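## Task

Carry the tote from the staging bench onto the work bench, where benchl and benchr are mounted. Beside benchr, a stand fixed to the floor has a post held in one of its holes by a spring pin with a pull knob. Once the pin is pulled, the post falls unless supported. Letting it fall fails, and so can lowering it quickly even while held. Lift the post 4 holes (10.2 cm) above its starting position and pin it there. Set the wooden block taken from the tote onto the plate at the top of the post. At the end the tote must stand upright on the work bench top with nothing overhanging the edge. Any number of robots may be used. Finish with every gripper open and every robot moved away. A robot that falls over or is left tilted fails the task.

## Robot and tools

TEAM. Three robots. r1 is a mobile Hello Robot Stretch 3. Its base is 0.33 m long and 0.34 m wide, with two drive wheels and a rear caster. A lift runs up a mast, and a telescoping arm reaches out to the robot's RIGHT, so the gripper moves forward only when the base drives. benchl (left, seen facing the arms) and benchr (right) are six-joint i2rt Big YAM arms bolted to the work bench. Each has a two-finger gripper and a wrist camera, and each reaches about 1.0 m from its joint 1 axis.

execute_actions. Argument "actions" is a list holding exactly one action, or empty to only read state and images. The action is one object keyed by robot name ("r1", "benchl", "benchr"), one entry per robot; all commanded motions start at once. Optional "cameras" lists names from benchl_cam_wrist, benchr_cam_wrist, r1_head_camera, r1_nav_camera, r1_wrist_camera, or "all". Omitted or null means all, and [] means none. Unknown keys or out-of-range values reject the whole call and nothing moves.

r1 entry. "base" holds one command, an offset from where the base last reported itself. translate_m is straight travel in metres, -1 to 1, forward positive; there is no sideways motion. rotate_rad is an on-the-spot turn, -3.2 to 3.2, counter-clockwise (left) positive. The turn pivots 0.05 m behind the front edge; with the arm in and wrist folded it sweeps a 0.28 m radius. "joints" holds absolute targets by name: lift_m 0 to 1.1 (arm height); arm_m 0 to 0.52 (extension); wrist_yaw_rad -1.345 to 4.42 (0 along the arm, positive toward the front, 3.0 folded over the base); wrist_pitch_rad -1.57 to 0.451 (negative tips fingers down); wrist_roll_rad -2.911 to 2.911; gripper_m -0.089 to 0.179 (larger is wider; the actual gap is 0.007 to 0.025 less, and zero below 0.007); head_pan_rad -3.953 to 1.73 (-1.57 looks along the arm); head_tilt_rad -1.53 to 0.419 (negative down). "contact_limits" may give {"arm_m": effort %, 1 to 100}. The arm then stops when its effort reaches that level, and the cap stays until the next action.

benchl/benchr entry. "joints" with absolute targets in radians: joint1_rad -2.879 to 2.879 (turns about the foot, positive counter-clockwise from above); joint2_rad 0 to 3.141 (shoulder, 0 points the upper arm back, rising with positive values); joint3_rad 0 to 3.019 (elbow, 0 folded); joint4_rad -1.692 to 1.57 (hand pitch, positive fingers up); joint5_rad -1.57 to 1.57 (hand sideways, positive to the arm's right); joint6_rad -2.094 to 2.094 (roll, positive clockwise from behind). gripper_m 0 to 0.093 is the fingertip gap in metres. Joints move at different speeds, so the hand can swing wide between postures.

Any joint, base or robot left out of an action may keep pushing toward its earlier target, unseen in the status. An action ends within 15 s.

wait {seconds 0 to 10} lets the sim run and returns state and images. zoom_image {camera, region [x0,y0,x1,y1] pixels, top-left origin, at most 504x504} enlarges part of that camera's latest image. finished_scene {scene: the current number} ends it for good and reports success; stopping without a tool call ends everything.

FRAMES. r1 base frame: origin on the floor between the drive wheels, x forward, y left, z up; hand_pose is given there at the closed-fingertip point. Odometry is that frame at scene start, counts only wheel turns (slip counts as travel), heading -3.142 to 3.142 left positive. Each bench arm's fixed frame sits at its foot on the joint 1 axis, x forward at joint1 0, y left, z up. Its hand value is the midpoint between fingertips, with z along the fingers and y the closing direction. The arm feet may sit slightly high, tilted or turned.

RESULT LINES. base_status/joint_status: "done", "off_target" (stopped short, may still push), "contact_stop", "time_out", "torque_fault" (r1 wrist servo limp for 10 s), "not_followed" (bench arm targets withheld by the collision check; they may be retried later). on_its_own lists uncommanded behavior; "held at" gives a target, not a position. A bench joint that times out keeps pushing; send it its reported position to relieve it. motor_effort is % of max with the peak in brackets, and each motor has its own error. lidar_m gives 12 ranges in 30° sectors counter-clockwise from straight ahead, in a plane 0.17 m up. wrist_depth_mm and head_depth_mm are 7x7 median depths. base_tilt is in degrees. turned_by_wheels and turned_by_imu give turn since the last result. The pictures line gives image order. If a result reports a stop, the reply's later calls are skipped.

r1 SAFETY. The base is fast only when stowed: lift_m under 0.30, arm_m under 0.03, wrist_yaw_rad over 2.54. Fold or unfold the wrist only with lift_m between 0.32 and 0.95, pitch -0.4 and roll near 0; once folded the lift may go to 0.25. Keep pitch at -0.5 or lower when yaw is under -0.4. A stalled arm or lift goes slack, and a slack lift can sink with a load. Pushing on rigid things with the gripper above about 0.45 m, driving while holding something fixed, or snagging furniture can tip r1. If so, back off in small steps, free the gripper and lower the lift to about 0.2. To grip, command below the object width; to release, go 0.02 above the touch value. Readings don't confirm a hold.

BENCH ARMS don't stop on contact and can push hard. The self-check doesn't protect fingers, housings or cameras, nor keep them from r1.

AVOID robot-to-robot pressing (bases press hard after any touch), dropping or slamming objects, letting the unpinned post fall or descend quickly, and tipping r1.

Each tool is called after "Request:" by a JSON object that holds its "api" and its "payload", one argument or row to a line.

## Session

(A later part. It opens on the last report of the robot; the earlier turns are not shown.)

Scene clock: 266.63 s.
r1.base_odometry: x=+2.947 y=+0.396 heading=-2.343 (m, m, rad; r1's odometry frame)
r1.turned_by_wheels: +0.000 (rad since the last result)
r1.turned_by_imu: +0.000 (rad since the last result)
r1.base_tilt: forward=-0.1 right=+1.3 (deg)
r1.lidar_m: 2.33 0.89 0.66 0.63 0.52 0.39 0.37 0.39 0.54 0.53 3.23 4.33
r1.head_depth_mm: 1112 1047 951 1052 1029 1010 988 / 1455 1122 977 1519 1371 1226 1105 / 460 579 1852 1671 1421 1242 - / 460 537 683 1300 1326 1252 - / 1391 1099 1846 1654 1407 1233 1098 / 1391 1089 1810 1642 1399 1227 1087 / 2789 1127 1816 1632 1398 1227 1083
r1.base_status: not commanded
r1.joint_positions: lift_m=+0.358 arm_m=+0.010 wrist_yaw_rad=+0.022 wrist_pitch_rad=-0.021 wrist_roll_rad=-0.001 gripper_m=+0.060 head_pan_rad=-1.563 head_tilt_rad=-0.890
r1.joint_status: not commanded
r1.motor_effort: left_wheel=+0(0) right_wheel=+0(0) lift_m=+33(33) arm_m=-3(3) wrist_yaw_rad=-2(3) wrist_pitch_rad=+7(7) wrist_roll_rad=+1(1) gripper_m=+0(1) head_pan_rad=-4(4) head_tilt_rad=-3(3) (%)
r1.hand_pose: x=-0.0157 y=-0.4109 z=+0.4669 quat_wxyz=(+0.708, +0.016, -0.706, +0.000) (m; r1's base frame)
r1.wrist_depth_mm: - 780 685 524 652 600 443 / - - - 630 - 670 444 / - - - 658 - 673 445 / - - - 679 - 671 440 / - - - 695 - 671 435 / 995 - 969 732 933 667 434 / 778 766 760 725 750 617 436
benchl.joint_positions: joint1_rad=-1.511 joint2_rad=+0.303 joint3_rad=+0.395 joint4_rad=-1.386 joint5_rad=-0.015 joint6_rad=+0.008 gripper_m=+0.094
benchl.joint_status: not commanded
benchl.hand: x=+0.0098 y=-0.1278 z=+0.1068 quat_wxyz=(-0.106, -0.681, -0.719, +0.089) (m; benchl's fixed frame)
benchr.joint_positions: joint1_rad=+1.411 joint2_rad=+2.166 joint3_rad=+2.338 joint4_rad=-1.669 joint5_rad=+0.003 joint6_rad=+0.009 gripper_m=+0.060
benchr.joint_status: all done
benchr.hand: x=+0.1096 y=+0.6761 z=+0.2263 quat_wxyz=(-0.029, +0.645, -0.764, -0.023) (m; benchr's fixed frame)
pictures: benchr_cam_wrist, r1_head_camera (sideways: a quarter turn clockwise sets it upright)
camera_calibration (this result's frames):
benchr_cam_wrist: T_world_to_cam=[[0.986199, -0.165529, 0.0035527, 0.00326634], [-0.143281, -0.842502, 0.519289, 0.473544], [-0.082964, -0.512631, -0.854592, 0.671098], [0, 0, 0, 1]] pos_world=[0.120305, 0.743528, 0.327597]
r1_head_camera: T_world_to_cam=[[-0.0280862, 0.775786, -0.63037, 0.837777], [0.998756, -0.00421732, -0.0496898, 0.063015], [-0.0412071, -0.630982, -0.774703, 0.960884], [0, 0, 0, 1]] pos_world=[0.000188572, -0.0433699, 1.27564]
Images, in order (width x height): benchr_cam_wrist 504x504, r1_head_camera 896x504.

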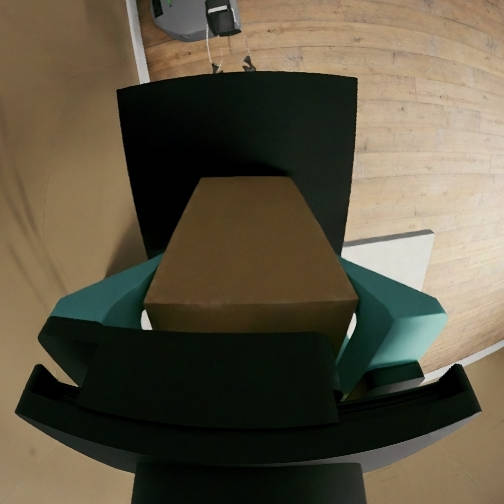

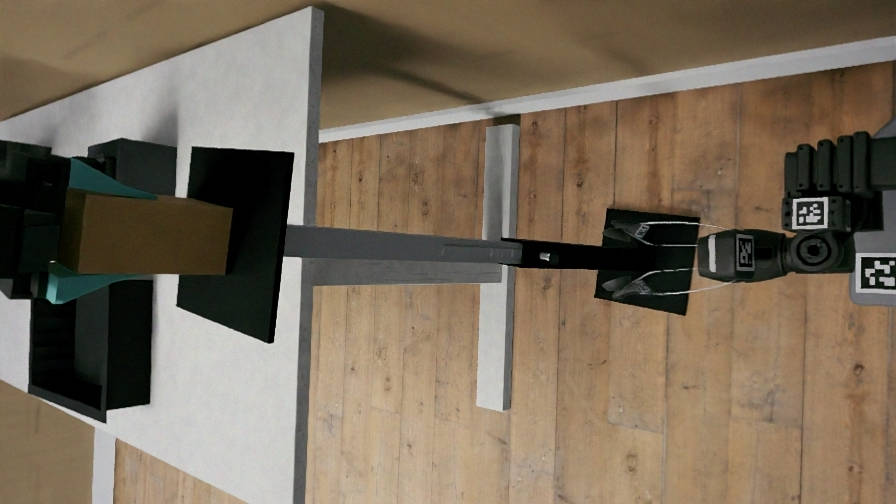

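Request:
{"api": "execute_actions", "payload": {
  "actions": [
    {"benchr":{"joints":{"joint2_rad":2.24,"joint3_rad":2.62,"joint4_rad":-1.69,"joint1_rad":1.43}}}
  ],
  "cameras": []
}}

Request:
{"api": "execute_actions", "payload": {
  "actions": [
    {"benchr":{"joints":{"joint2_rad":2.31}}}
  ],
  "cameras": ["r1_head_camera"]
}}

Scene clock: 268.13 s.
r1.base_odometry: x=+2.947 y=+0.396 heading=-2.343 (m, m, rad; r1's odometry frame)
r1.turned_by_wheels: +0.000 (rad since the last result)
r1.turned_by_imu: +0.000 (rad since the last result)
r1.base_tilt: forward=-0.1 right=+1.3 (deg)
r1.lidar_m: 2.34 0.89 0.66 0.63 0.52 0.39 0.37 0.39 0.54 0.53 3.21 4.33
r1.head_depth_mm: 1115 1049 950 1048 1028 1007 982 / 1463 1126 977 1522 1371 1219 1102 / 427 560 1841 1662 1425 1243 - / 429 490 683 1300 1322 1257 - / 1398 1094 1826 1649 1409 1231 1091 / 1391 1087 1826 1646 1404 1226 1089 / 2780 1131 1811 1637 1409 1220 1086
r1.base_status: not commanded
r1.joint_positions: lift_m=+0.358 arm_m=+0.010 wrist_yaw_rad=+0.022 wrist_pitch_rad=-0.021 wrist_roll_rad=-0.001 gripper_m=+0.060 head_pan_rad=-1.563 head_tilt_rad=-0.890
r1.joint_status: not commanded
r1.motor_effort: left_wheel=+0(0) right_wheel=+0(0) lift_m=+33(33) arm_m=-3(3) wrist_yaw_rad=-2(2) wrist_pitch_rad=+7(7) wrist_roll_rad=+0(0) gripper_m=+0(0) head_pan_rad=-4(4) head_tilt_rad=-3(3) (%)
r1.hand_pose: x=-0.0157 y=-0.4109 z=+0.4669 quat_wxyz=(+0.708, +0.016, -0.706, +0.000) (m; r1's base frame)
r1.wrist_depth_mm: - 778 677 532 646 586 437 / - - - 629 - 676 436 / - - - 651 - 656 442 / - - - 672 - 677 437 / - - - 687 - 667 437 / 990 - 980 721 944 656 439 / 759 765 771 733 760 612 430
benchl.joint_positions: joint1_rad=-1.511 joint2_rad=+0.303 joint3_rad=+0.395 joint4_rad=-1.386 joint5_rad=-0.015 joint6_rad=+0.008 gripper_m=+0.094
benchl.joint_status: not commanded
benchl.hand: x=+0.0098 y=-0.1278 z=+0.1068 quat_wxyz=(-0.106, -0.681, -0.719, +0.089) (m; benchl's fixed frame)
benchr.joint_positions: joint1_rad=+1.424 joint2_rad=+2.239 joint3_rad=+2.546 joint4_rad=-1.687 joint5_rad=+0.003 joint6_rad=+0.009 gripper_m=+0.060
benchr.joint_status: all done
benchr.hand: x=+0.1064 y=+0.7127 z=+0.2594 quat_wxyz=(-0.073, +0.647, -0.757, -0.062) (m; benchr's fixed frame)
pictures: none
No camera images: the call's "cameras" was empty. Leave "cameras" out to get every camera's image.

Scene clock: 268.90 s.
r1.base_odometry: x=+2.947 y=+0.396 heading=-2.343 (m, m, rad; r1's odometry frame)
r1.turned_by_wheels: +0.000 (rad since the last result)
r1.turned_by_imu: +0.000 (rad since the last result)
r1.base_tilt: forward=+0.0 right=+1.3 (deg)
r1.lidar_m: 2.34 0.89 0.66 0.64 0.52 0.39 0.37 0.39 0.54 0.53 3.24 4.32
r1.head_depth_mm: 1107 1046 947 1047 1025 1002 987 / 1455 1125 971 1520 1368 1231 1106 / 411 560 1854 1675 1426 1243 - / 432 484 684 1300 1325 1256 - / 1387 1096 1844 1652 1421 1235 1098 / 1387 1088 1813 1642 1410 1233 1087 / 2795 1124 1812 1644 1400 1222 1086
r1.base_status: not commanded
r1.joint_positions: lift_m=+0.358 arm_m=+0.010 wrist_yaw_rad=+0.022 wrist_pitch_rad=-0.021 wrist_roll_rad=-0.001 gripper_m=+0.060 head_pan_rad=-1.563 head_tilt_rad=-0.890
r1.joint_status: not commanded
r1.motor_effort: left_wheel=+0(0) right_wheel=+0(0) lift_m=+33(33) arm_m=-3(3) wrist_yaw_rad=-2(2) wrist_pitch_rad=+7(7) wrist_roll_rad=+1(0) gripper_m=+1(0) head_pan_rad=-4(4) head_tilt_rad=-3(3) (%)
r1.hand_pose: x=-0.0157 y=-0.4109 z=+0.4669 quat_wxyz=(+0.708, +0.016, -0.706, +0.000) (m; r1's base frame)
r1.wrist_depth_mm: - 783 672 530 640 595 444 / - - - 631 - 679 442 / - - - 661 - 670 441 / - - - 675 - 678 436 / - - - 711 - 656 435 / - - 954 734 914 668 444 / 777 759 739 731 728 617 428
benchl.joint_positions: joint1_rad=-1.511 joint2_rad=+0.303 joint3_rad=+0.395 joint4_rad=-1.386 joint5_rad=-0.015 joint6_rad=+0.008 gripper_m=+0.094
benchl.joint_status: not commanded
benchl.hand: x=+0.0098 y=-0.1278 z=+0.1068 quat_wxyz=(-0.106, -0.681, -0.719, +0.089) (m; benchl's fixed frame)
benchr.joint_positions: joint1_rad=+1.424 joint2_rad=+2.298 joint3_rad=+2.563 joint4_rad=-1.684 joint5_rad=+0.001 joint6_rad=+0.009 gripper_m=+0.060
benchr.joint_status: all done
benchr.hand: x=+0.1075 y=+0.7221 z=+0.2253 quat_wxyz=(-0.058, +0.648, -0.758, -0.049) (m; benchr's fixed frame)
pictures: r1_head_camera (sideways: a quarter turn clockwise sets it upright)
camera_calibration (this result's frames):
r1_head_camera: T_world_to_cam=[[-0.0280862, 0.775786, -0.63037, 0.837777], [0.998756, -0.0042172, -0.0496898, 0.063015], [-0.041207, -0.630982, -0.774703, 0.960884], [0, 0, 0, 1]] pos_world=[0.000188577, -0.0433699, 1.27564]
Images, in order (width x height): r1_head_camera 896x504.

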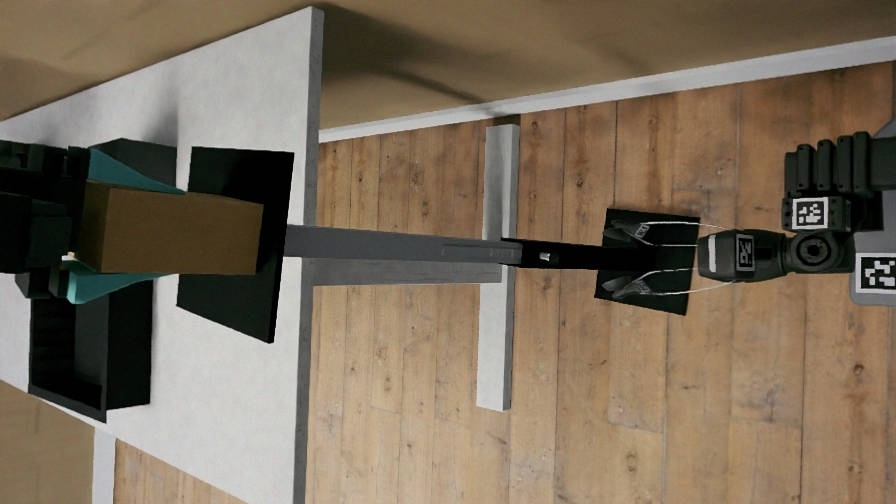

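Touching. Release.

Request:
{"api": "execute_actions", "payload": {
  "actions": [
    {"benchr":{"joints":{"joint2_rad":2.29,"gripper_m":0.093}}}
  ],
  "cameras": []
}}

Request:
{"api": "execute_actions", "payload": {
  "actions": [
    {"benchr":{"joints":{"joint2_rad":1.6}}}
  ],
  "cameras": ["r1_head_camera"]
}}

Scene clock: 270.10 s.
r1.base_odometry: x=+2.947 y=+0.396 heading=-2.343 (m, m, rad; r1's odometry frame)
r1.turned_by_wheels: +0.000 (rad since the last result)
r1.turned_by_imu: +0.000 (rad since the last result)
r1.base_tilt: forward=+0.0 right=+1.3 (deg)
r1.lidar_m: 2.34 0.89 0.66 0.64 0.52 0.39 0.37 0.39 0.54 0.53 3.24 4.32
r1.head_depth_mm: 1114 1048 952 1044 1027 1003 985 / 1454 1125 978 1525 1376 1224 1104 / 410 542 1855 1677 1428 1244 - / 435 483 683 1298 1326 1253 - / 1384 1052 1825 1651 1413 1230 1091 / 1392 1092 1827 1642 1407 1225 1090 / 2740 1127 1822 1653 1404 1222 1086
r1.base_status: not commanded
r1.joint_positions: lift_m=+0.358 arm_m=+0.010 wrist_yaw_rad=+0.022 wrist_pitch_rad=-0.021 wrist_roll_rad=-0.001 gripper_m=+0.060 head_pan_rad=-1.563 head_tilt_rad=-0.890
r1.joint_status: not commanded
r1.motor_effort: left_wheel=+0(0) right_wheel=+0(0) lift_m=+33(33) arm_m=-3(3) wrist_yaw_rad=-2(2) wrist_pitch_rad=+7(7) wrist_roll_rad=+1(0) gripper_m=+0(0) head_pan_rad=-4(3) head_tilt_rad=-3(3) (%)
r1.hand_pose: x=-0.0157 y=-0.4109 z=+0.4669 quat_wxyz=(+0.708, +0.016, -0.706, +0.000) (m; r1's base frame)
r1.wrist_depth_mm: - 767 683 536 648 594 441 / - - - 623 - 668 441 / - - - 644 - 677 435 / - - - 675 - 653 438 / - - - 715 - 666 432 / - - 972 722 912 667 433 / 770 779 765 726 754 607 439
benchl.joint_positions: joint1_rad=-1.511 joint2_rad=+0.303 joint3_rad=+0.395 joint4_rad=-1.386 joint5_rad=-0.015 joint6_rad=+0.008 gripper_m=+0.094
benchl.joint_status: not commanded
benchl.hand: x=+0.0098 y=-0.1278 z=+0.1068 quat_wxyz=(-0.106, -0.681, -0.719, +0.089) (m; benchl's fixed frame)
benchr.joint_positions: joint1_rad=+1.424 joint2_rad=+2.298 joint3_rad=+2.563 joint4_rad=-1.684 joint5_rad=+0.001 joint6_rad=+0.009 gripper_m=+0.093
benchr.joint_status: all done
benchr.hand: x=+0.1075 y=+0.7221 z=+0.2253 quat_wxyz=(-0.058, +0.648, -0.758, -0.049) (m; benchr's fixed frame)
pictures: none
No camera images: the call's "cameras" was empty. Leave "cameras" out to get every camera's image.

Scene clock: 272.20 s.
r1.base_odometry: x=+2.947 y=+0.396 heading=-2.343 (m, m, rad; r1's odometry frame)
r1.turned_by_wheels: +0.000 (rad since the last result)
r1.turned_by_imu: +0.000 (rad since the last result)
r1.base_tilt: forward=-0.1 right=+1.2 (deg)
r1.lidar_m: 2.33 0.89 0.66 0.64 0.52 0.39 0.37 0.39 0.54 0.53 3.23 4.33
r1.head_depth_mm: 1119 1048 948 1055 1030 1005 984 / 1457 1125 976 1527 1367 1223 1107 / 1018 560 1844 1672 1429 1242 - / 1497 485 682 1301 1327 1254 - / 1414 1102 1848 1664 1414 1229 1091 / 1380 1087 1821 1650 1413 1223 1093 / 2792 1128 1805 1636 1399 1224 1086
r1.base_status: not commanded
r1.joint_positions: lift_m=+0.358 arm_m=+0.010 wrist_yaw_rad=+0.022 wrist_pitch_rad=-0.021 wrist_roll_rad=-0.001 gripper_m=+0.060 head_pan_rad=-1.563 head_tilt_rad=-0.890
r1.joint_status: not commanded
r1.motor_effort: left_wheel=+0(0) right_wheel=+0(0) lift_m=+33(33) arm_m=-3(3) wrist_yaw_rad=-2(2) wrist_pitch_rad=+7(7) wrist_roll_rad=+0(0) gripper_m=+1(0) head_pan_rad=-4(4) head_tilt_rad=-3(3) (%)
r1.hand_pose: x=-0.0157 y=-0.4109 z=+0.4669 quat_wxyz=(+0.708, +0.016, -0.706, +0.000) (m; r1's base frame)
r1.wrist_depth_mm: - 781 668 528 638 595 435 / - - - 625 - 662 443 / - - - 658 - 676 441 / - - - 672 - 659 439 / - - - 689 - 663 436 / - - 977 716 916 656 439 / 776 777 770 717 754 622 436
benchl.joint_positions: joint1_rad=-1.511 joint2_rad=+0.303 joint3_rad=+0.395 joint4_rad=-1.386 joint5_rad=-0.015 joint6_rad=+0.008 gripper_m=+0.094
benchl.joint_status: not commanded
benchl.hand: x=+0.0098 y=-0.1278 z=+0.1068 quat_wxyz=(-0.106, -0.681, -0.719, +0.089) (m; benchl's fixed frame)
benchr.joint_positions: joint1_rad=+1.424 joint2_rad=+1.607 joint3_rad=+2.617 joint4_rad=-1.685 joint5_rad=+0.001 joint6_rad=+0.009 gripper_m=+0.093
benchr.joint_status: all done
benchr.hand: x=+0.0736 y=+0.4932 z=+0.6762 quat_wxyz=(-0.327, +0.586, -0.685, -0.284) (m; benchr's fixed frame)
pictures: r1_head_camera (sideways: a quarter turn clockwise sets it upright)
camera_calibration (this result's frames):
r1_head_camera: T_world_to_cam=[[-0.0280863, 0.775786, -0.63037, 0.837777], [0.998756, -0.00421709, -0.0496898, 0.063015], [-0.041207, -0.630982, -0.774703, 0.960884], [0, 0, 0, 1]] pos_world=[0.000188582, -0.0433699, 1.27564]
Images, in order (width x height): r1_head_camera 896x504.

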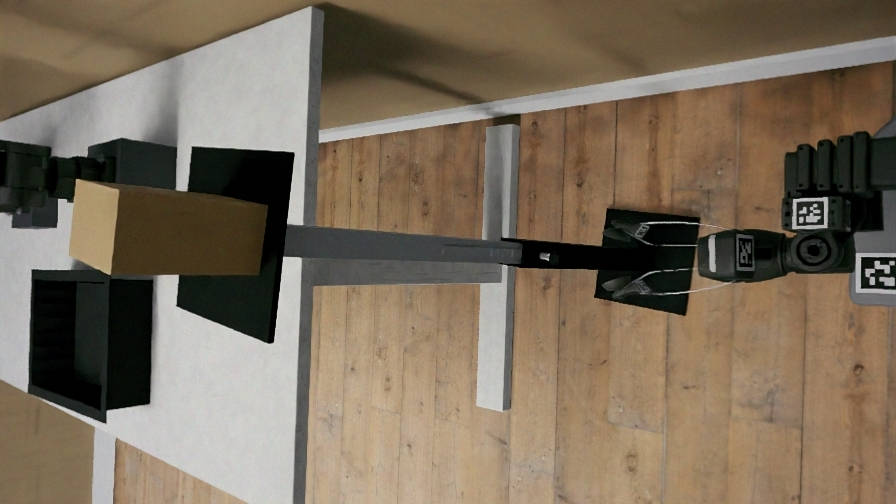

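Request:
{"api": "execute_actions", "payload": {
  "actions": [
    {"r1":{"joints":{"wrist_yaw_rad":3.0,"wrist_pitch_rad":-0.4}}}
  ],
  "cameras": []
}}

Request:
{"api": "finished_scene", "payload": {
  "scene": 1
}}

Scene clock: 275.13 s.
r1.base_odometry: x=+2.947 y=+0.396 heading=-2.343 (m, m, rad; r1's odometry frame)
r1.turned_by_wheels: +0.000 (rad since the last result)
r1.turned_by_imu: +0.000 (rad since the last result)
r1.base_tilt: forward=+0.0 right=+1.3 (deg)
r1.lidar_m: 2.33 0.89 0.66 0.64 0.52 0.39 0.37 0.39 0.54 0.53 3.25 4.32
r1.head_depth_mm: 1114 1050 947 1052 1023 1006 988 / 1455 1123 976 1528 1372 1228 1107 / 1016 559 1861 1670 1425 1248 - / 1494 484 683 1298 1352 1231 - / 1415 1096 1833 1657 1409 1234 1090 / 1376 1091 1823 1645 1401 1230 1094 / 2796 1127 1805 1641 1407 1218 1083
r1.base_status: not commanded
r1.joint_positions: lift_m=+0.358 arm_m=+0.010 wrist_yaw_rad=+2.997 wrist_pitch_rad=-0.413 wrist_roll_rad=-0.001 gripper_m=+0.060 head_pan_rad=-1.563 head_tilt_rad=-0.890
r1.joint_status: all done
r1.motor_effort: left_wheel=+0(0) right_wheel=+0(0) lift_m=+33(33) arm_m=-3(3) wrist_yaw_rad=+3(3) wrist_pitch_rad=+4(6) wrist_roll_rad=+1(1) gripper_m=+0(0) head_pan_rad=-4(4) head_tilt_rad=-3(3) (%)
r1.hand_pose: x=+0.0112 y=+0.0674 z=+0.3714 quat_wxyz=(+0.195, +0.700, +0.095, +0.680) (m; r1's base frame)
r1.wrist_depth_mm: 555 - 616 667 660 699 743 / 550 - 680 716 749 776 809 / 542 702 744 788 839 846 928 / 533 742 820 831 869 888 924 / 520 674 - 698 749 725 749 / 510 586 575 597 597 612 609 / 480 518 - 524 532 527 533
benchl.joint_positions: joint1_rad=-1.511 joint2_rad=+0.303 joint3_rad=+0.395 joint4_rad=-1.386 joint5_rad=-0.015 joint6_rad=+0.008 gripper_m=+0.094
benchl.joint_status: not commanded
benchl.hand: x=+0.0098 y=-0.1278 z=+0.1068 quat_wxyz=(-0.106, -0.681, -0.719, +0.089) (m; benchl's fixed frame)
benchr.joint_positions: joint1_rad=+1.424 joint2_rad=+1.607 joint3_rad=+2.617 joint4_rad=-1.685 joint5_rad=+0.001 joint6_rad=+0.009 gripper_m=+0.093
benchr.joint_status: not commanded
benchr.hand: x=+0.0736 y=+0.4932 z=+0.6762 quat_wxyz=(-0.327, +0.586, -0.685, -0.284) (m; benchr's fixed frame)
pictures: none
No camera images: the call's "cameras" was empty. Leave "cameras" out to get every camera's image.

The scene is finished: the task was done.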